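# Seat the grey arch's pegs into the stand's posts

## Task

Lower the grey arch onto the stand gently so that the peg beneath each of its green ends drops into the hole of its post, until each green end sits on top of that post. Do not let arms or hands strike or press hard on the stand, and do not shove, drag or ram the arch forcefully, or the task fails. The arch must stay seated by itself at the end, not held there by the robot; release it and move the grippers away when finished.

## Robot and tools

Robot: two xArm7 arms, each with a parallel two-finger gripper and a wrist camera. They are called left_arm and right_arm; these are names, not image sides. left_arm's base is at (-0.028, +0.265, 0) m and right_arm's at (-0.025, -0.362, 0) m in the scene frame.

Scene frame: origin on the table surface midway between the arms, +x out over the table, +z up, left_arm on the +y side. All reported gripper positions (metres), quaternions (wxyz), and linear (m/s) and angular (rad/s) velocities use this frame. Reported hand positions may be slightly off, more so when an arm is stretched far.

Gripper axes: the fingers point along the gripper's own +z and open and close along its y. end_effector_position is the point between the pads when closed, roughly 2 cm short of the fingertips; closing pushes the tips about 10 mm further along +z.

Row layout (used by execute_actions and move): 14 numbers, each in [-1, 1]. The first 7 are for left_arm, the next 7 for right_arm, each as dx, dy, dz, rx, ry, rz, opening. Always send all 14 even if one arm stays still. dx..rz are an offset (not a pose) expressed in that gripper's own axes; 1.0 equals 0.6 m of translation or 180 degrees of rotation, and rx, ry, rz form a single rotation vector. opening is absolute: +1 fully open (0.084 m), -1 closed.

execute_actions(actions): a list of actions run one after another. Each action is a table of up to 15 rows; each row lasts one control step of 1/30 s, and if fewer than 15 rows are given the last row is repeated to fill 15 steps. Every row's offset is counted from the gripper's measured pose at the start of that action, not from the previous row. For the first action in a call, that start is the most recent pose reported in the scene. An empty list just returns state and images.

move(target, speed, blocking): target is one 14-number row as above; its offsets count from the pose in the scene's latest result showing one. Each gripper travels a straight line toward its target, and both arms finish together, in 0.5 to 10 s (cut off at 10 s). speed is the path's top speed in m/s, 0.002 to 0.5, default 0.25; rotation rate is capped at twice that in rad/s. Rotations take the shorter direction. Paths ignore obstacles and the other arm; grippers lag, can drift off the line and can overshoot speed, especially near full reach. Faster contact means a harder hit, and aiming further beyond a contact presses harder. The opening is sent at the start. blocking=false returns after 0.5 s while motion continues; until a result shows it ended, further moves and execute_actions are rejected, so use wait or stop first. The result adds a "move:" line: ending status (done, off_target, moving, held, fault), limits that acted (paced = the pose sent was clipped; held = some steps were blocked by a check, after which the arm may speed up a lot), and each gripper's distance to its target. If only one arm is named in the ending, the other finished normally.

wait(seconds): 0 to 10 s; arms hold their last command, a running move continues, and it returns early if that move ends. stop(): brakes a running move; braking needs room, more at speed; fingers keep moving. zoom_image(camera, region): camera is cam_low, cam_left_wrist or cam_right_wrist; region [x0, y0, x1, y1] in pixels with (0,0) top-left, at most 504x504. All cameras give 672x504 images, returned in the order cam_low, cam_left_wrist, cam_right_wrist. show_instructions(): shows the reference image pages. read_manual(section): returns URDF licence text ("licences"). finished_scene(scene): ends the current scene, passing its number; irreversible, and the result says whether the goal was met.

Controller behaviour: each step, the commanded pose is limited to within 70 mm and 16 degrees of the measured pose, then damped inverse kinematics chases it, favouring position over orientation. Distant targets may need several actions; after an action the arm stops at its last clipped pose, so send the remainder next. "Hand target" lines show what each arm is now driving toward. "pose unreachable" means a clearance check altered or blocked that arm's command. Step readings list positions at some steps; HELD with an arm's label means that arm's part of a row was held back. Elbows stop just before straight. Joint ranges (rad): waist and both rolls ±6.283, shoulder -2.059 to 2.094, elbow -0.192 to 3.927, wrist pitch -1.693 to 3.142.

Gripping: grip_measured is the actual finger opening on the command scale. To hold something, keep commanding an opening clearly below grip_measured; the gap sets squeeze strength (about 24 N per pad for parts up to ~6 cm). Fast closing can press harder. Sending back grip_measured gives a light hold; wider parts may slip.

Cautions: don't let the arms collide or push on each other; don't drop, slam or knock anything, or push anything off the table. Contact torque reaching a joint's load limit (waist and shoulder 46, upper arm roll, elbow, forearm roll 27.6, wrist pitch and roll 18.4 N m, including held weight) triggers a torque fault: the arm backs off, freezes 10 s and skips the rest of the call. Holding loads heats motors; MOTOR HOT appears at 65 °C and at 80 °C an OVER-TEMPERATURE FAULT brakes that arm until cooled. An arm stopped by an object tends to keep pushing until given a new command. For an arm meant to stay put, send the offset back to its desired pose in the first call and zeros afterwards. Occasionally a loose object gets briefly nudged by an outside force. Approach slowly near the stand, lower the pegs gently, open the fingers and lift clear before finishing.

Each tool is called after ">>>" by a JSON object that holds its "method" and its "body", one argument or row to a line.

## Session

>>> {"method": "show_instructions", "body": {

}}

>>> {"method": "execute_actions", "body": {
  "actions": []
}}

Reference images for this scene: Buzz-wire game page 1.

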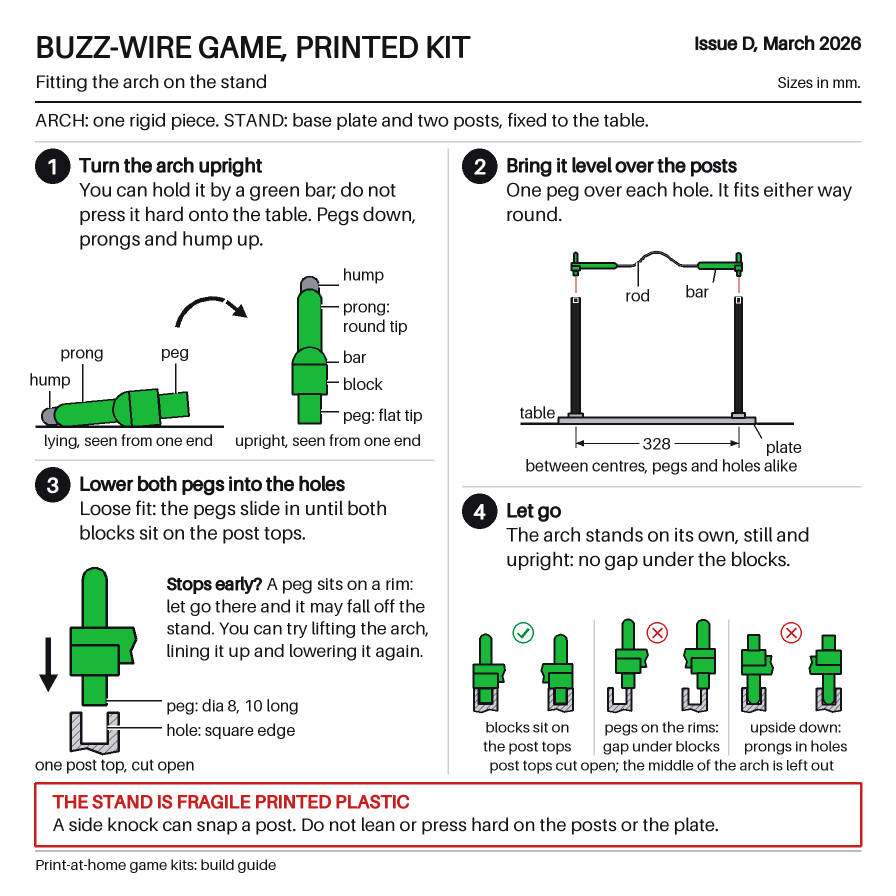

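Scene clock: 0.00 s.
left_arm: end_effector_position=(+0.0721, +0.6537, +0.3134) grip_measured=+1.00 end_effector_quat_wxyz=(+0.040, -0.581, +0.810, -0.069) end_effector_velocity=(-0.000, -0.000, +0.001) end_effector_angular_velocity=(+0.002, +0.000, -0.000) | right_arm: end_effector_position=(+0.6692, -0.5330, +0.3739) grip_measured=+1.00 end_effector_quat_wxyz=(+0.261, +0.746, +0.584, +0.187) end_effector_velocity=(+0.000, +0.000, +0.000) end_effector_angular_velocity=(-0.001, -0.000, +0.001)
Joint positions: left_arm=[ 1.453 -0.239 -0.191  1.119 -0.201  1.404 -2.903  0.084] | right_arm=[-0.287  0.358  0.127  1.717 -0.117  0.712 -1.498  0.084]
Joint velocities: left_arm=[-0.    -0.002  0.    -0.     0.    -0.     0.    -0.   ] | right_arm=[ 0.     0.     0.     0.     0.    -0.    -0.001 -0.   ]
Hand target (left_arm): +0.072, +0.654, +0.313; +0.040, -0.581, +0.810, -0.069
Hand target (right_arm): +0.669, -0.533, +0.374; +0.261, +0.746, +0.584, +0.187

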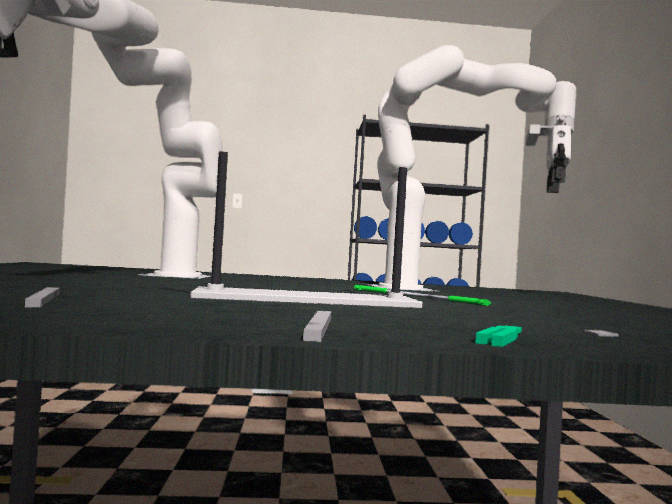

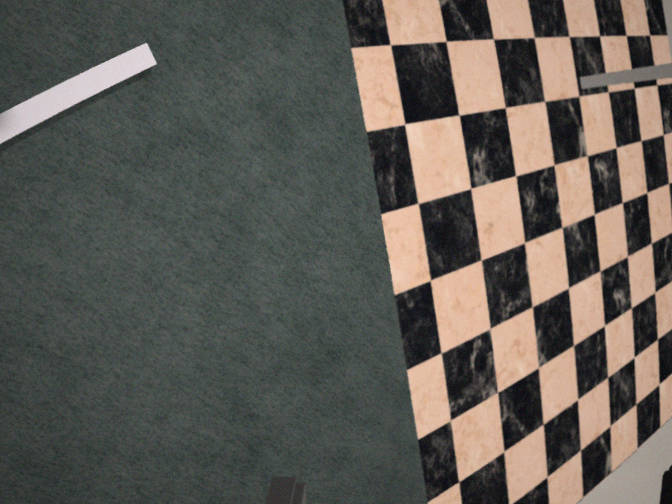

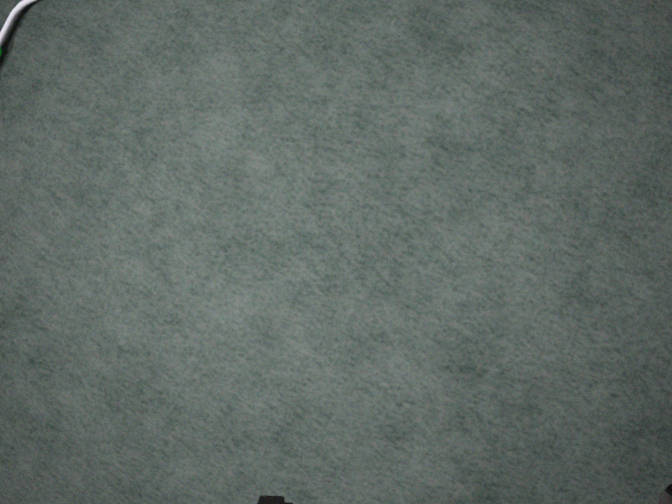

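>>> {"method": "move", "body": {
  "target": [0.533,-0.705,-0.06,-0.047,0.027,0.395,0.2,0.23,-0.325,-0.037,0.228,0.372,0.048,1],
  "speed": 0.4
}}

Scene clock: 9.73 s.
left_arm: end_effector_position=(+0.3576, +0.2178, +0.4200) grip_measured=+0.19 end_effector_quat_wxyz=(-0.000, +0.001, +1.000, -0.001) end_effector_velocity=(+0.002, -0.003, +0.000) end_effector_angular_velocity=(+0.004, +0.002, -0.007) | right_arm: end_effector_position=(+0.5394, -0.3606, +0.2691) grip_measured=+1.00 end_effector_quat_wxyz=(-0.373, +0.603, +0.601, +0.370) end_effector_velocity=(-0.001, +0.000, -0.002) end_effector_angular_velocity=(+0.003, +0.006, +0.001)
Joint positions: left_arm=[ 0.982 -0.51  -0.888  1.429 -0.398  1.755 -2.88   0.052] | right_arm=[-0.619  0.573  0.387  1.673  0.823  1.582 -2.053  0.084]
Joint velocities: left_arm=[ 0.004  0.007 -0.015  0.011  0.004  0.001 -0.006  0.   ] | right_arm=[-0.001  0.003 -0.    -0.003 -0.     0.001 -0.     0.   ]
Hand target (left_arm): +0.358, +0.218, +0.420; -0.000, +0.001, +1.000, -0.001
Hand target (right_arm): +0.539, -0.361, +0.269; -0.373, +0.603, +0.600, +0.370
Off the commanded pose (left_arm): 0.003 m, 0 deg.
Off the commanded pose (right_arm): 0.001 m, 0 deg.
move: done

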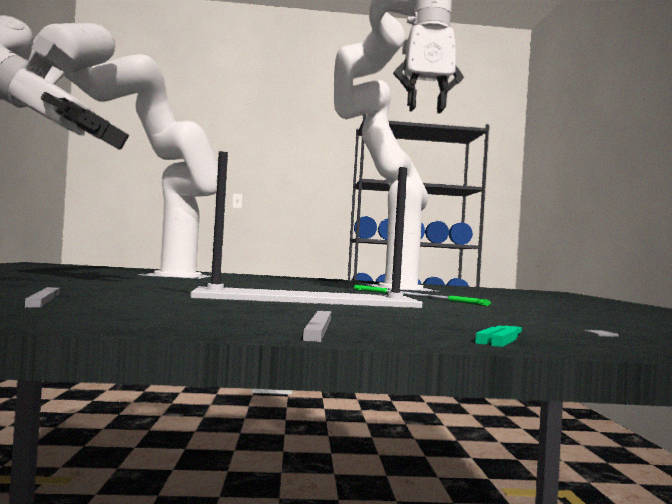

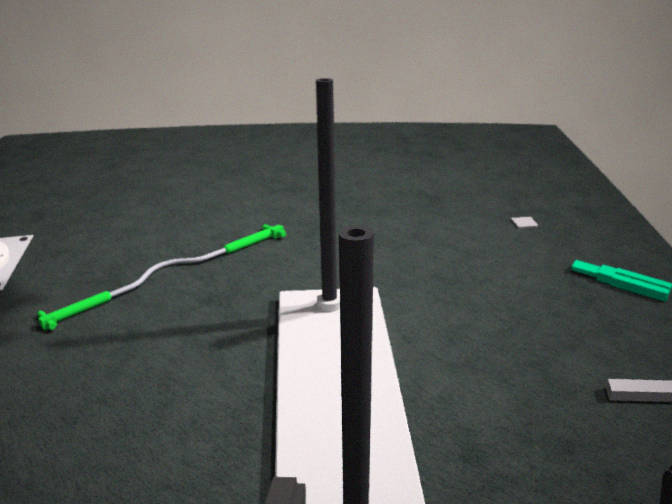

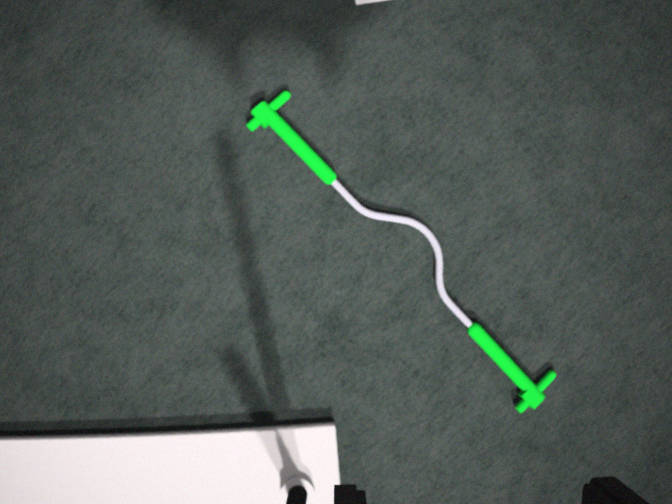

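>>> {"method": "move", "body": {
  "target": [0.246,-0.101,0.5,0,0,-0.242,-0.2,0,0,0,0,0,0,1],
  "speed": 0.4
}}

Scene clock: 16.20 s.
left_arm: end_effector_position=(+0.2098, +0.1569, +0.1200) grip_measured=-0.21 end_effector_quat_wxyz=(-0.001, -0.370, +0.929, -0.001) end_effector_velocity=(-0.000, -0.001, -0.002) end_effector_angular_velocity=(+0.002, -0.001, +0.001) | right_arm: end_effector_position=(+0.5394, -0.3606, +0.2691) grip_measured=+1.00 end_effector_quat_wxyz=(-0.373, +0.603, +0.601, +0.370) end_effector_velocity=(-0.000, -0.000, -0.000) end_effector_angular_velocity=(-0.001, +0.000, +0.001)
Joint positions: left_arm=[ 0.557 -1.293 -1.101  0.347 -1.043  1.463 -3.477  0.035] | right_arm=[-0.619  0.573  0.387  1.673  0.823  1.582 -2.053  0.084]
Joint velocities: left_arm=[-0.003  0.    -0.008 -0.002 -0.006 -0.005 -0.004 -0.   ] | right_arm=[-0.    -0.     0.    -0.    -0.002 -0.    -0.    -0.   ]
Hand target (left_arm): +0.210, +0.157, +0.120; -0.001, -0.370, +0.929, -0.001
Hand target (right_arm): +0.539, -0.361, +0.269; -0.373, +0.603, +0.601, +0.370
Off the commanded pose (left_arm): 0.000 m, 0 deg.
Off the commanded pose (right_arm): 0.000 m, 0 deg.
move: done; limits=paced

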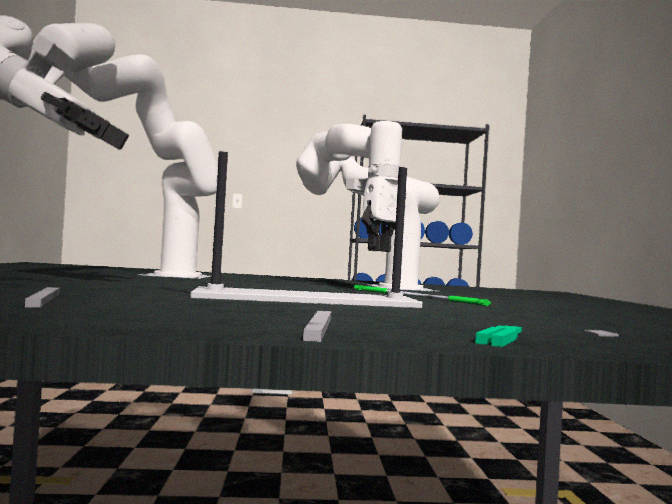

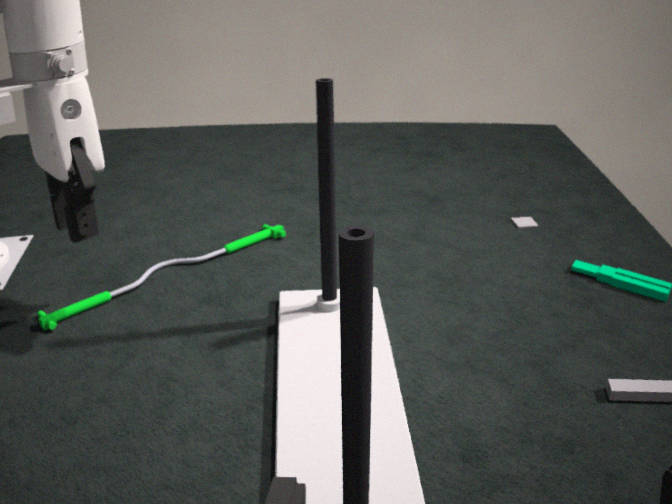

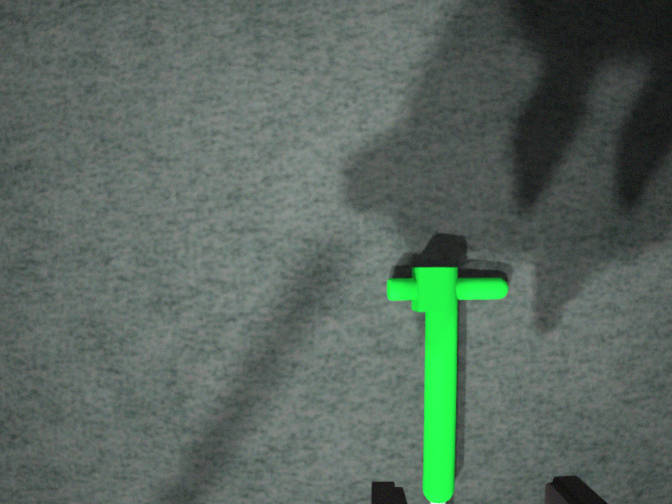

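>>> {"method": "move", "body": {
  "target": [0.008,0.009,0.13,0,0,0.007,-0.25,0,0,0,0,0,0,1],
  "speed": 0.2
}}

>>> {"method": "move", "body": {
  "target": [0,0,0.026,0,0,0,-0.25,0,0,0,0,0,0,1],
  "speed": 0.03
}}

Scene clock: 20.80 s.
left_arm: end_effector_position=(+0.2025, +0.1572, +0.0418) grip_measured=-0.27 end_effector_quat_wxyz=(-0.001, -0.360, +0.933, -0.002) end_effector_velocity=(+0.000, +0.000, -0.001) end_effector_angular_velocity=(+0.000, +0.001, +0.000) | right_arm: end_effector_position=(+0.5394, -0.3606, +0.2691) grip_measured=+1.00 end_effector_quat_wxyz=(-0.373, +0.603, +0.601, +0.370) end_effector_velocity=(+0.000, -0.000, +0.000) end_effector_angular_velocity=(-0.000, -0.001, +0.000)
Joint positions: left_arm=[ 0.552 -1.247 -1.413  0.261 -1.337  1.301 -3.417  0.032] | right_arm=[-0.619  0.573  0.387  1.673  0.823  1.582 -2.053  0.084]
Joint velocities: left_arm=[ 0.005  0.001 -0.007  0.001 -0.005 -0.002  0.002 -0.   ] | right_arm=[-0.     0.     0.     0.001 -0.    -0.    -0.001  0.   ]
Hand target (left_arm): +0.202, +0.157, +0.042; -0.001, -0.360, +0.933, -0.002
Hand target (right_arm): +0.539, -0.361, +0.269; -0.373, +0.603, +0.601, +0.370
Off the commanded pose (left_arm): 0.000 m, 0 deg.
Off the commanded pose (right_arm): 0.000 m, 0 deg.
move: done

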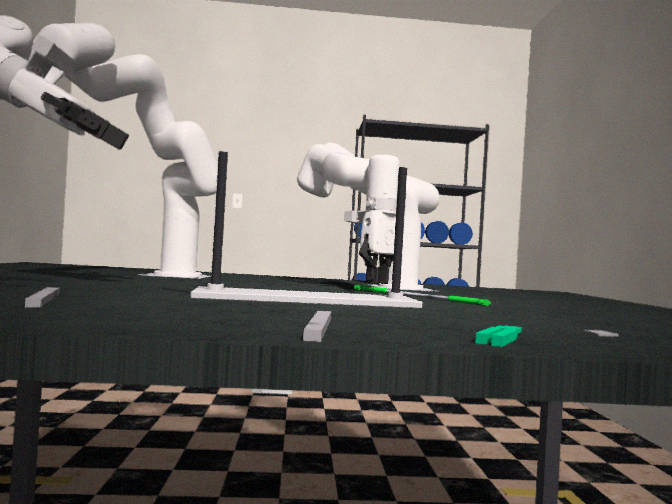

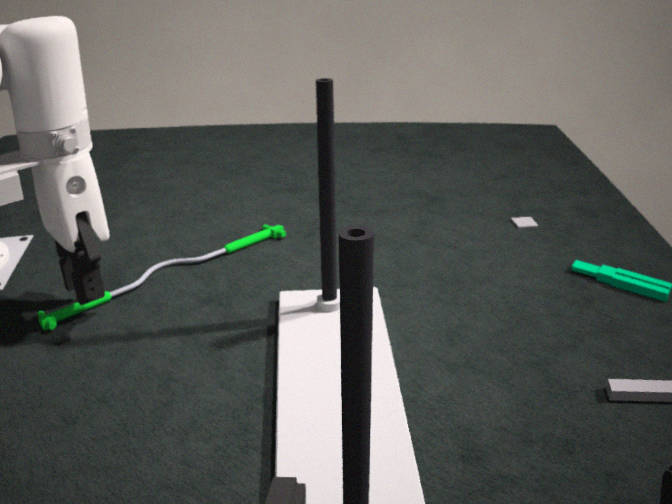

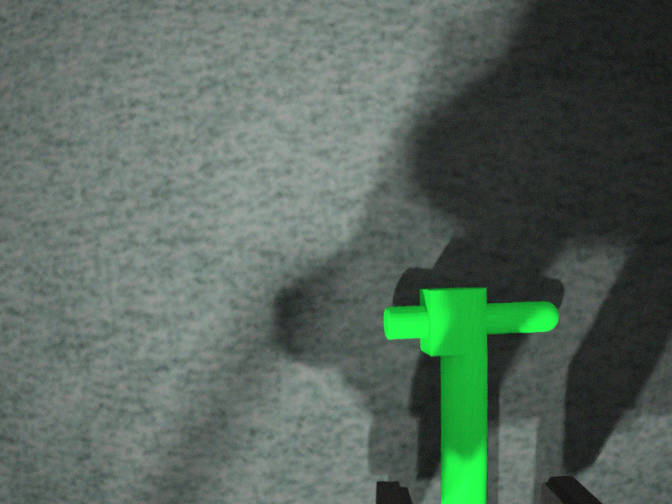

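Scene clock: 21.63 s.
left_arm: end_effector_position=(+0.2024, +0.1572, +0.0263) grip_measured=-0.27 end_effector_quat_wxyz=(-0.001, -0.360, +0.933, -0.002) end_effector_velocity=(+0.001, -0.000, -0.002) end_effector_angular_velocity=(-0.002, -0.001, +0.000) | right_arm: end_effector_position=(+0.5394, -0.3606, +0.2691) grip_measured=+1.00 end_effector_quat_wxyz=(-0.373, +0.603, +0.601, +0.370) end_effector_velocity=(+0.000, -0.000, +0.000) end_effector_angular_velocity=(+0.000, -0.002, +0.000)
Joint positions: left_arm=[ 0.573 -1.233 -1.487  0.26  -1.404  1.269 -3.401  0.032] | right_arm=[-0.619  0.573  0.387  1.673  0.823  1.582 -2.053  0.084]
Joint velocities: left_arm=[ 0.004  0.002 -0.009  0.001 -0.009 -0.005  0.003 -0.   ] | right_arm=[-0.     0.    -0.     0.     0.     0.    -0.002 -0.   ]
Hand target (left_arm): +0.202, +0.157, +0.026; -0.001, -0.360, +0.933, -0.002
Hand target (right_arm): +0.539, -0.361, +0.269; -0.373, +0.603, +0.601, +0.370
Off the commanded pose (left_arm): 0.000 m, 0 deg.
Off the commanded pose (right_arm): 0.000 m, 0 deg.
move: done

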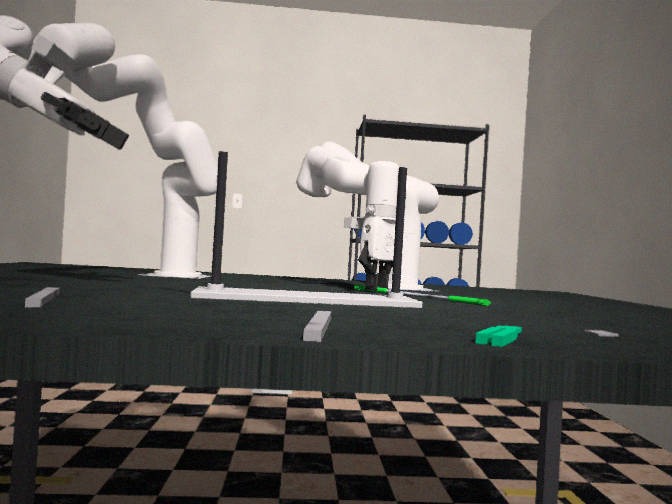

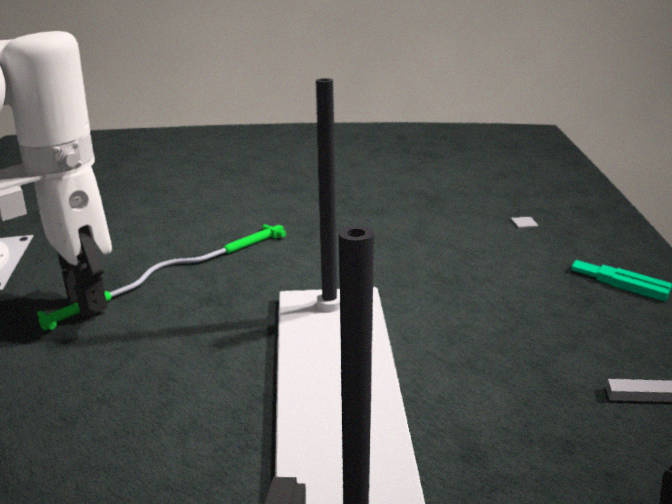

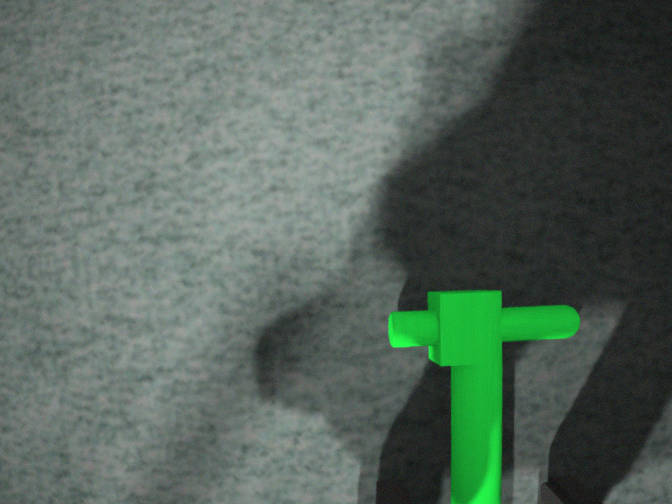

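>>> {"method": "execute_actions", "body": {
  "actions": [
    [[0,0,0.002,0,0,0,-0.4,0,0,0,0,0,0,1],[0,0,0.002,0,0,0,-0.45,0,0,0,0,0,0,1],[0,0,0.002,0,0,0,-0.5,0,0,0,0,0,0,1],[0,0,0.002,0,0,0,-0.55,0,0,0,0,0,0,1],[0,0,0.002,0,0,0,-0.6,0,0,0,0,0,0,1],[0,0,0.002,0,0,0,-0.65,0,0,0,0,0,0,1],[0,0,0.002,0,0,0,-0.7,0,0,0,0,0,0,1],[0,0,0.002,0,0,0,-0.75,0,0,0,0,0,0,1],[0,0,0.002,0,0,0,-0.8,0,0,0,0,0,0,1],[0,0,0.002,0,0,0,-0.9,0,0,0,0,0,0,1],[0,0,0.002,0,0,0,-1,0,0,0,0,0,0,1]]
  ]
}}

>>> {"method": "move", "body": {
  "target": [0,-0.05,-0.58,0,0,0,-1,0,0,0,0,0,0,1],
  "speed": 0.25
}}

Scene clock: 28.10 s.
left_arm: end_effector_position=(+0.2025, +0.1572, +0.0251) grip_measured=-0.74 end_effector_quat_wxyz=(-0.001, -0.360, +0.933, -0.002) end_effector_velocity=(-0.000, -0.000, -0.000) end_effector_angular_velocity=(-0.002, +0.001, -0.001) | right_arm: end_effector_position=(+0.5394, -0.3606, +0.2691) grip_measured=+1.00 end_effector_quat_wxyz=(-0.373, +0.603, +0.601, +0.370) end_effector_velocity=(+0.000, +0.000, +0.000) end_effector_angular_velocity=(-0.000, -0.003, +0.002)
Joint positions: left_arm=[ 0.575 -1.232 -1.493  0.26  -1.409  1.267 -3.399  0.011] | right_arm=[-0.619  0.573  0.387  1.673  0.823  1.582 -2.053  0.084]
Joint velocities: left_arm=[-0.     0.     0.    -0.001 -0.001  0.002  0.001 -0.   ] | right_arm=[ 0.001  0.     0.     0.001  0.     0.    -0.003 -0.   ]
Hand target (left_arm): +0.202, +0.157, +0.025; -0.001, -0.360, +0.933, -0.002
Hand target (right_arm): +0.539, -0.361, +0.269; -0.373, +0.603, +0.601, +0.370
Off the commanded pose (left_arm): 0.000 m, 0 deg.
Off the commanded pose (right_arm): 0.000 m, 0 deg.
Step readings (end_effector_position):
0: left_arm (+0.2024, +0.1572, +0.0261) | right_arm (+0.5394, -0.3606, +0.2691)
1: left_arm (+0.2024, +0.1572, +0.0261) | right_arm (+0.5394, -0.3606, +0.2691)
2: left_arm (+0.2025, +0.1572, +0.0260) | right_arm (+0.5394, -0.3606, +0.2691)
4: left_arm (+0.2024, +0.1572, +0.0256) | right_arm (+0.5394, -0.3606, +0.2691)
8: left_arm (+0.2024, +0.1572, +0.0251) | right_arm (+0.5394, -0.3606, +0.2691)
15: end_effector_position above

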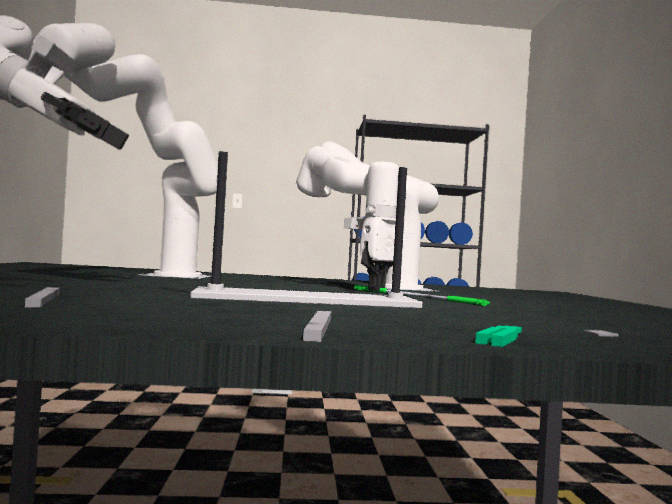

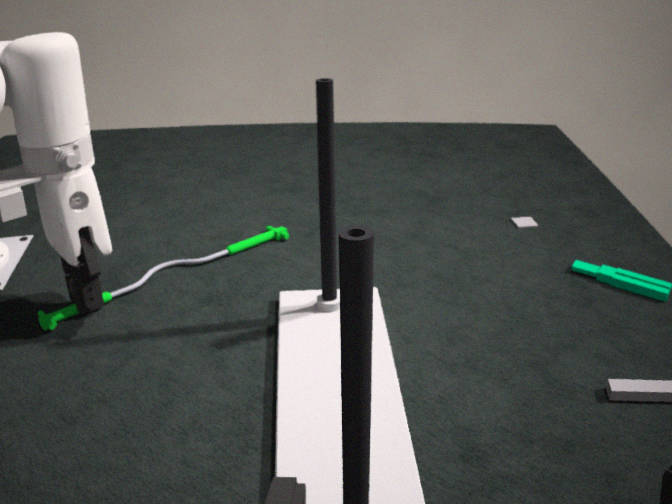

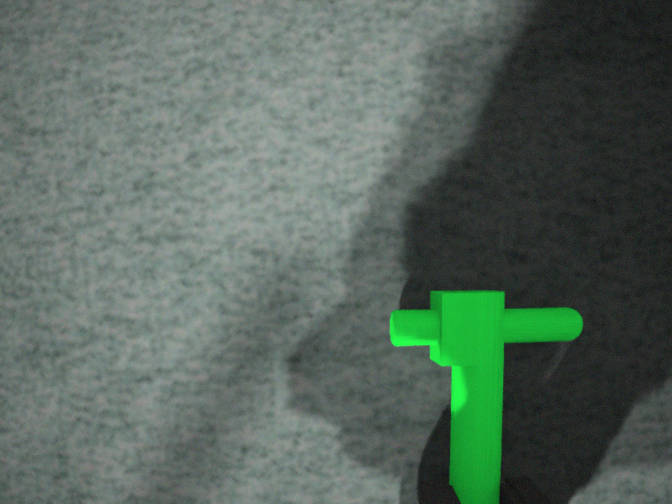

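Scene clock: 30.07 s.
left_arm: end_effector_position=(+0.2225, +0.1359, +0.3734) grip_measured=-0.74 end_effector_quat_wxyz=(-0.001, -0.360, +0.933, -0.001) end_effector_velocity=(+0.001, -0.000, +0.003) end_effector_angular_velocity=(-0.001, -0.003, -0.000) | right_arm: end_effector_position=(+0.5394, -0.3606, +0.2691) grip_measured=+1.00 end_effector_quat_wxyz=(-0.373, +0.603, +0.601, +0.370) end_effector_velocity=(-0.000, +0.000, -0.000) end_effector_angular_velocity=(-0.001, +0.001, +0.001)
Joint positions: left_arm=[ 0.684 -1.029 -0.646  1.028 -0.578  1.898 -3.594  0.011] | right_arm=[-0.619  0.573  0.387  1.673  0.823  1.582 -2.053  0.084]
Joint velocities: left_arm=[ 0.002  0.004  0.002  0.009  0.     0.003 -0.001 -0.   ] | right_arm=[ 0.001 -0.     0.    -0.    -0.001 -0.     0.001 -0.   ]
Hand target (left_arm): +0.223, +0.136, +0.374; -0.001, -0.360, +0.933, -0.001
Hand target (right_arm): +0.539, -0.361, +0.269; -0.373, +0.603, +0.601, +0.370
Off the commanded pose (left_arm): 0.001 m, 0 deg.
Off the commanded pose (right_arm): 0.000 m, 0 deg.
move: done

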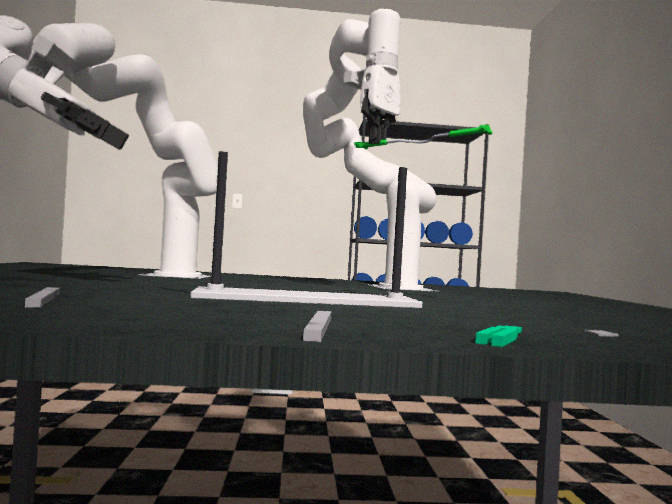

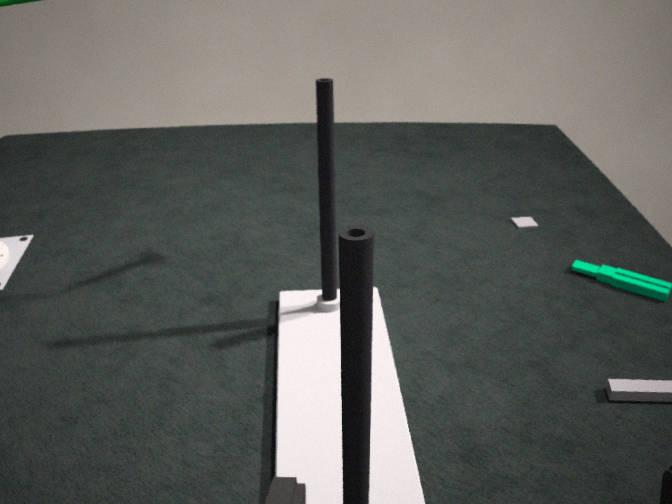

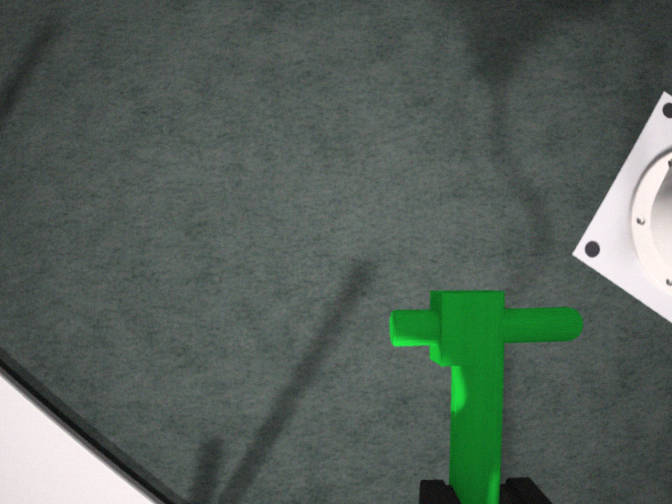

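>>> {"method": "move", "body": {
  "target": [-0.08,-0.155,0,0,0,0.723,-1,0,0,0,0,0,0,1],
  "speed": 0.4
}}

Scene clock: 39.23 s.
left_arm: end_effector_position=(+0.3203, +0.0996, +0.3736) grip_measured=-0.74 end_effector_quat_wxyz=(+0.001, +0.693, +0.721, -0.002) end_effector_velocity=(+0.001, -0.001, +0.000) end_effector_angular_velocity=(-0.001, -0.001, -0.011) | right_arm: end_effector_position=(+0.5394, -0.3606, +0.2691) grip_measured=+1.00 end_effector_quat_wxyz=(-0.373, +0.603, +0.601, +0.370) end_effector_velocity=(+0.000, -0.000, +0.000) end_effector_angular_velocity=(+0.000, +0.002, -0.002)
Joint positions: left_arm=[ 0.276 -0.417 -0.687  1.237 -0.263  1.568 -1.8    0.011] | right_arm=[-0.619  0.573  0.387  1.673  0.823  1.582 -2.053  0.084]
Joint velocities: left_arm=[-0.001  0.002 -0.     0.001  0.    -0.002  0.01   0.   ] | right_arm=[-0.    -0.    -0.     0.     0.001 -0.     0.002  0.   ]
Hand target (left_arm): +0.320, +0.100, +0.374; +0.001, +0.694, +0.720, -0.002
Hand target (right_arm): +0.539, -0.361, +0.269; -0.373, +0.603, +0.601, +0.370
Off the commanded pose (left_arm): 0.000 m, 0 deg.
Off the commanded pose (right_arm): 0.000 m, 0 deg.
move: done

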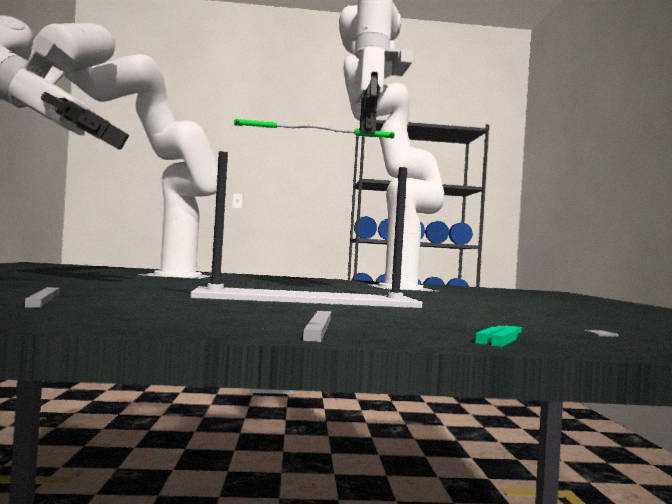

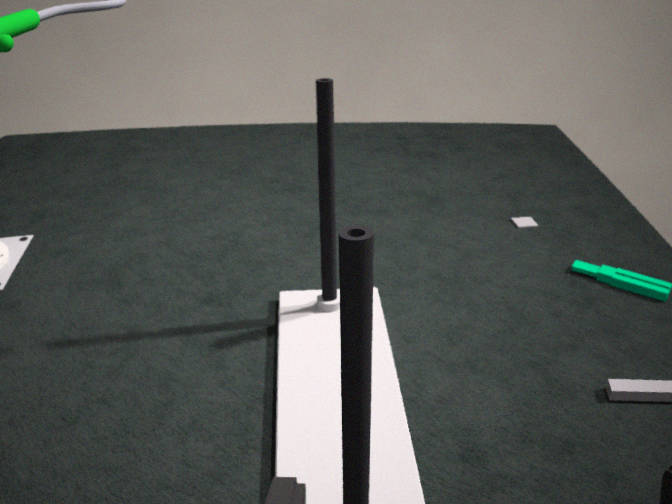

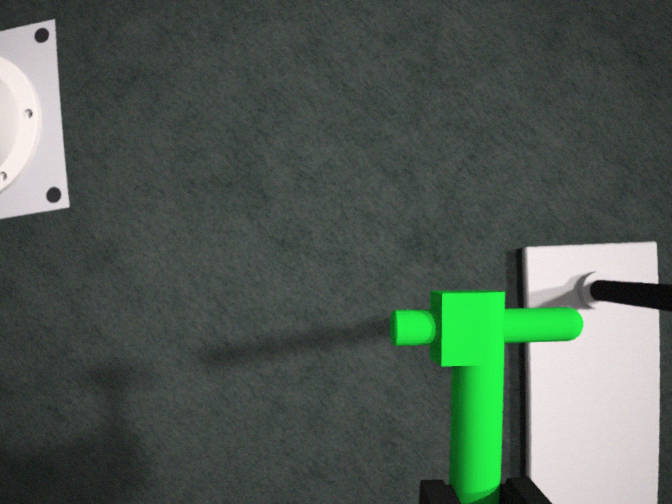

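>>> {"method": "move", "body": {
  "target": [-0.02,0.245,0.09,-0.528,0,0,-1,0,0,0,0,0,0,1],
  "speed": 0.3
}}

Scene clock: 45.13 s.
left_arm: end_effector_position=(+0.4682, +0.0933, +0.3191) grip_measured=-0.74 end_effector_quat_wxyz=(+0.513, +0.467, +0.488, +0.529) end_effector_velocity=(+0.001, +0.001, -0.000) end_effector_angular_velocity=(-0.002, -0.007, +0.004) | right_arm: end_effector_position=(+0.5394, -0.3606, +0.2691) grip_measured=+1.00 end_effector_quat_wxyz=(-0.373, +0.603, +0.601, +0.370) end_effector_velocity=(-0.000, -0.000, -0.000) end_effector_angular_velocity=(+0.000, +0.002, -0.001)
Joint positions: left_arm=[ 1.106 -0.936 -1.788  0.5   -0.604 -0.932 -2.188  0.011] | right_arm=[-0.619  0.573  0.387  1.673  0.823  1.582 -2.053  0.084]
Joint velocities: left_arm=[ 0.007 -0.008 -0.006  0.004 -0.01  -0.003 -0.004  0.   ] | right_arm=[-0.     0.    -0.    -0.     0.     0.     0.002 -0.   ]
Hand target (left_arm): +0.468, +0.093, +0.319; +0.513, +0.467, +0.488, +0.529
Hand target (right_arm): +0.539, -0.361, +0.269; -0.373, +0.603, +0.601, +0.370
Off the commanded pose (left_arm): 0.001 m, 0 deg.
Off the commanded pose (right_arm): 0.000 m, 0 deg.
move: done

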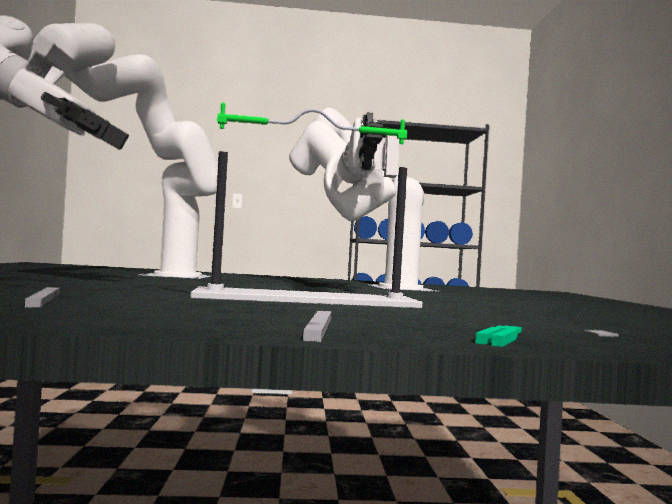

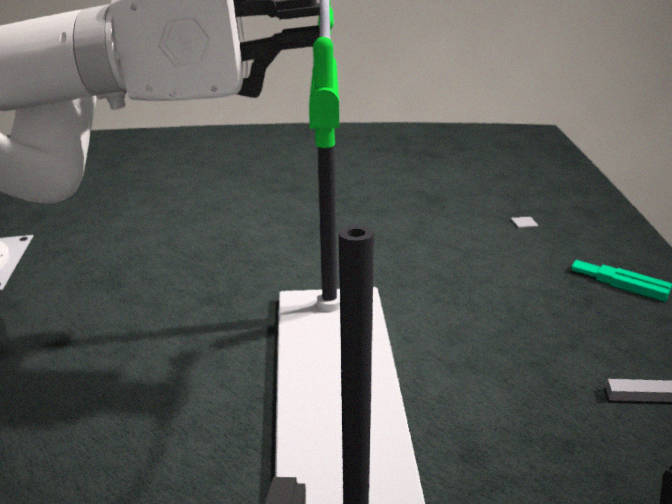

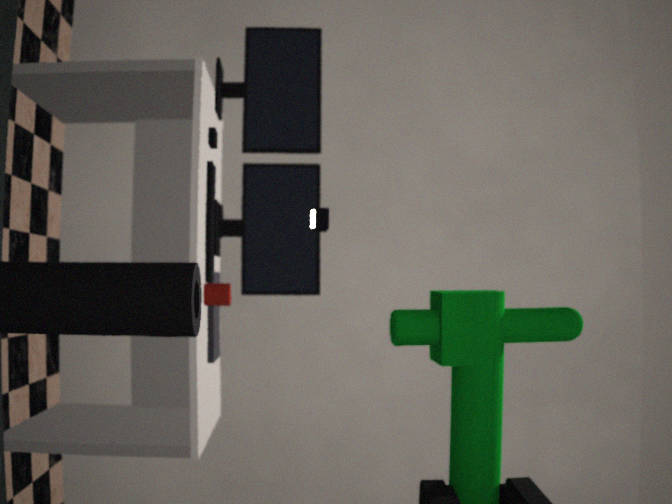

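>>> {"method": "move", "body": {
  "target": [0.01,-0.052,-0.0045,0,0.0165,0,-1,0,0,0,0,0,0,1],
  "speed": 0.1
}}

>>> {"method": "zoom_image", "body": {
  "camera": "cam_left_wrist",
  "region": [260, 0, 420, 260]
}}

>>> {"method": "zoom_image", "body": {
  "camera": "cam_low",
  "region": [200, 100, 440, 200]
}}

Scene clock: 49.13 s.
left_arm: end_effector_position=(+0.4680, +0.0993, +0.2878) grip_measured=-0.74 end_effector_quat_wxyz=(+0.501, +0.454, +0.501, +0.541) end_effector_velocity=(+0.000, +0.001, -0.000) end_effector_angular_velocity=(-0.003, -0.004, +0.006) | right_arm: end_effector_position=(+0.5394, -0.3606, +0.2691) grip_measured=+1.00 end_effector_quat_wxyz=(-0.373, +0.603, +0.601, +0.370) end_effector_velocity=(-0.000, -0.001, -0.000) end_effector_angular_velocity=(-0.001, -0.000, -0.000)
Joint positions: left_arm=[ 1.145 -1.035 -1.894  0.52  -0.734 -0.91  -2.221  0.011] | right_arm=[-0.619  0.573  0.387  1.673  0.823  1.582 -2.053  0.084]
Joint velocities: left_arm=[ 0.    -0.007 -0.004  0.003 -0.014  0.003  0.    -0.   ] | right_arm=[-0.     0.    -0.     0.001 -0.001 -0.    -0.    -0.   ]
Hand target (left_arm): +0.468, +0.099, +0.288; +0.500, +0.454, +0.501, +0.541
Hand target (right_arm): +0.539, -0.361, +0.269; -0.373, +0.603, +0.601, +0.370
Off the commanded pose (left_arm): 0.000 m, 0 deg.
Off the commanded pose (right_arm): 0.000 m, 0 deg.
move: done

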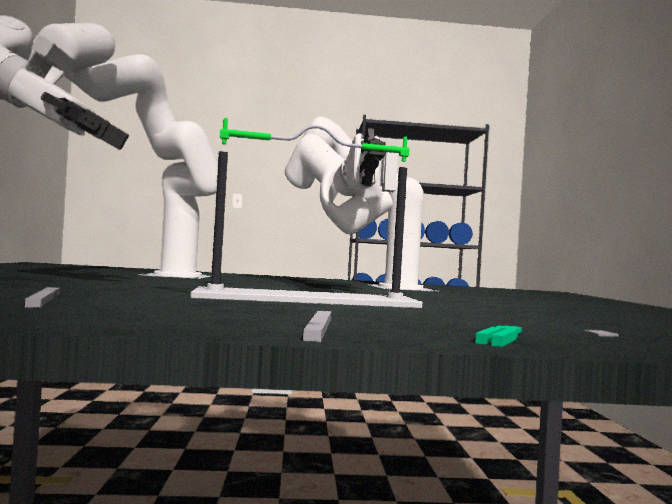

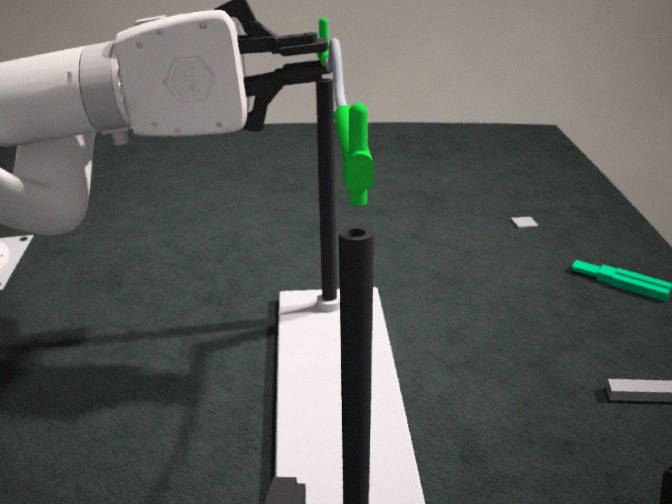

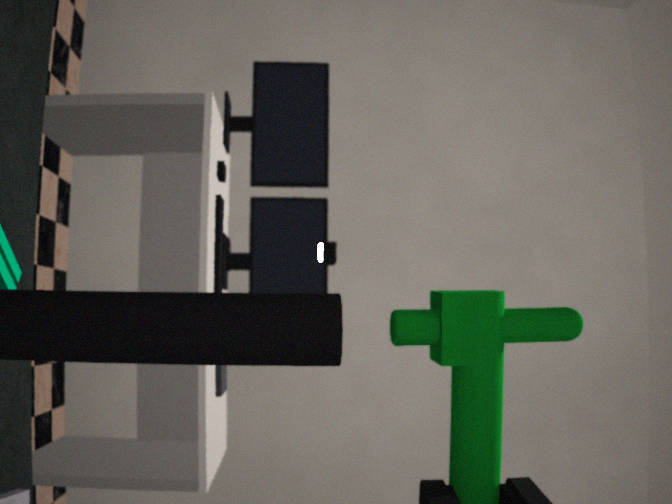

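Region (260, 0, 420, 260) of cam_left_wrist's 672x504 image, scaled by 1.938, with more detail than that image has; it fills the left 310 columns of this view, and the rest is white.

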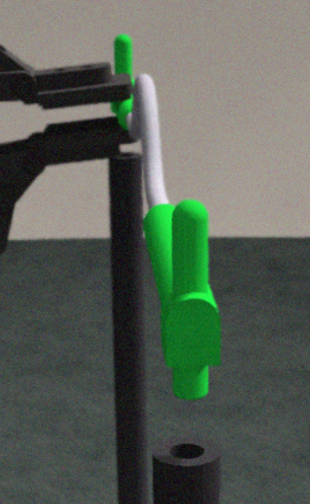

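Region (200, 100, 440, 200) of cam_low's 672x504 image, scaled by 2.100, with more detail than that image has; it fills the top 210 rows of this view, and the rest is white.

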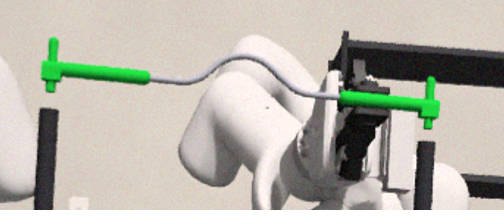

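>>> {"method": "move", "body": {
  "target": [0,-0.0135,-0.001,0,-0.001,0.0033,-1,0,0,0,0,0,0,1],
  "speed": 0.03
}}

>>> {"method": "zoom_image", "body": {
  "camera": "cam_left_wrist",
  "region": [310, 160, 410, 260]
}}

>>> {"method": "zoom_image", "body": {
  "camera": "cam_left_wrist",
  "region": [280, 10, 380, 110]
}}

>>> {"method": "zoom_image", "body": {
  "camera": "cam_right_wrist",
  "region": [320, 270, 460, 390]
}}

>>> {"method": "zoom_image", "body": {
  "camera": "cam_low",
  "region": [200, 100, 440, 200]
}}

Scene clock: 54.03 s.
left_arm: end_effector_position=(+0.4681, +0.0992, +0.2798) grip_measured=-0.74 end_effector_quat_wxyz=(+0.499, +0.457, +0.498, +0.543) end_effector_velocity=(+0.000, -0.000, -0.001) end_effector_angular_velocity=(+0.001, -0.002, -0.001) | right_arm: end_effector_position=(+0.5394, -0.3606, +0.2691) grip_measured=+1.00 end_effector_quat_wxyz=(-0.373, +0.603, +0.601, +0.370) end_effector_velocity=(-0.000, -0.000, -0.000) end_effector_angular_velocity=(+0.000, +0.002, -0.002)
Joint positions: left_arm=[ 1.161 -1.055 -1.917  0.522 -0.74  -0.922 -2.232  0.011] | right_arm=[-0.619  0.573  0.387  1.673  0.823  1.582 -2.053  0.084]
Joint velocities: left_arm=[ 0.003 -0.004 -0.004  0.001 -0.001 -0.004 -0.002 -0.   ] | right_arm=[-0.001  0.    -0.    -0.     0.     0.     0.002 -0.   ]
Hand target (left_arm): +0.468, +0.099, +0.280; +0.499, +0.457, +0.498, +0.543
Hand target (right_arm): +0.539, -0.361, +0.269; -0.373, +0.603, +0.601, +0.370
Off the commanded pose (left_arm): 0.000 m, 0 deg.
Off the commanded pose (right_arm): 0.000 m, 0 deg.
move: done

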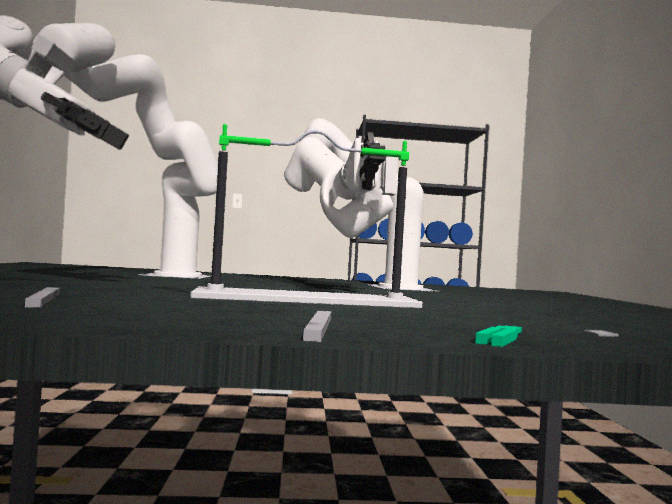

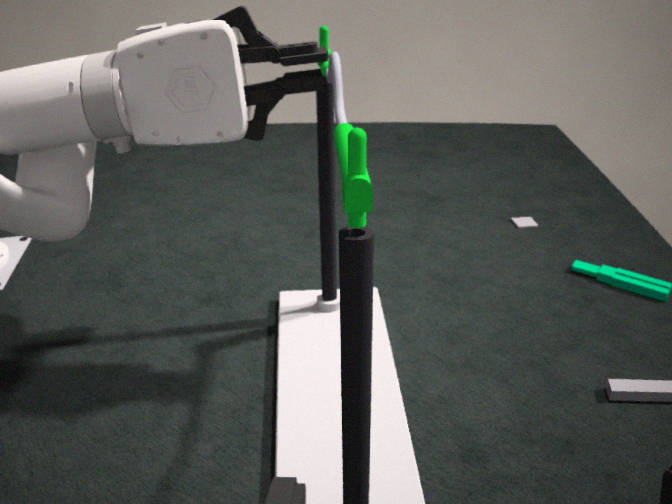

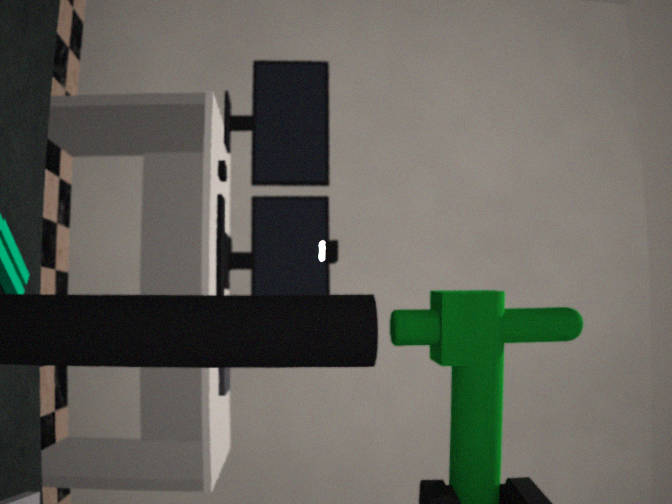

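Region (310, 160, 410, 260) of cam_left_wrist's 672x504 image, scaled by 5.040, with more detail than that image has.

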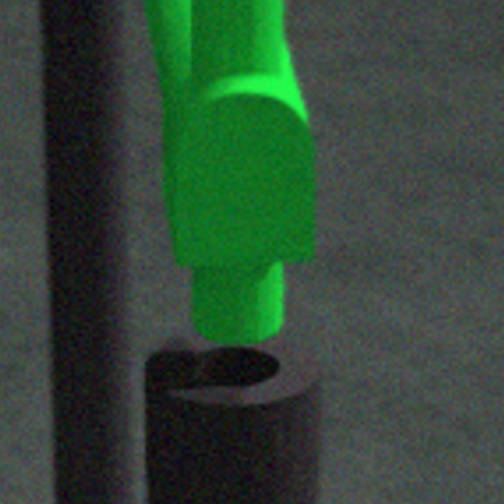

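Region (280, 10, 380, 110) of cam_left_wrist's 672x504 image, scaled by 5.040, with more detail than that image has.

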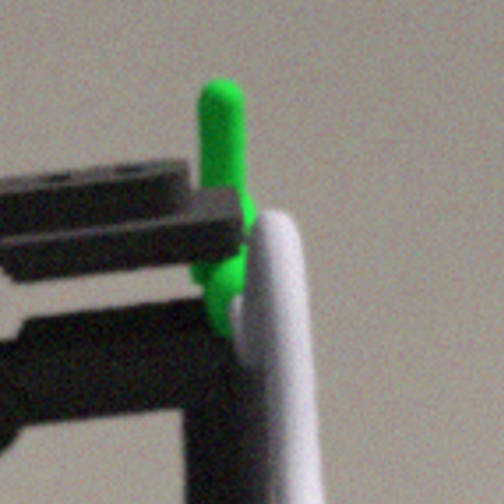

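Region (320, 270, 460, 390) of cam_right_wrist's 672x504 image, scaled by 3.600, with more detail than that image has; it fills the top 432 rows of this view, and the rest is white.

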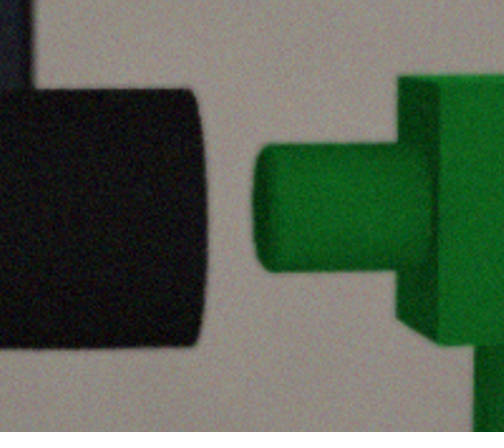

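Region (200, 100, 440, 200) of cam_low's 672x504 image, scaled by 2.100, with more detail than that image has; it fills the top 210 rows of this view, and the rest is white.

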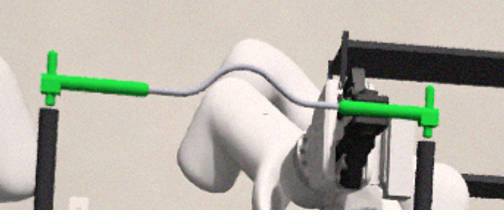

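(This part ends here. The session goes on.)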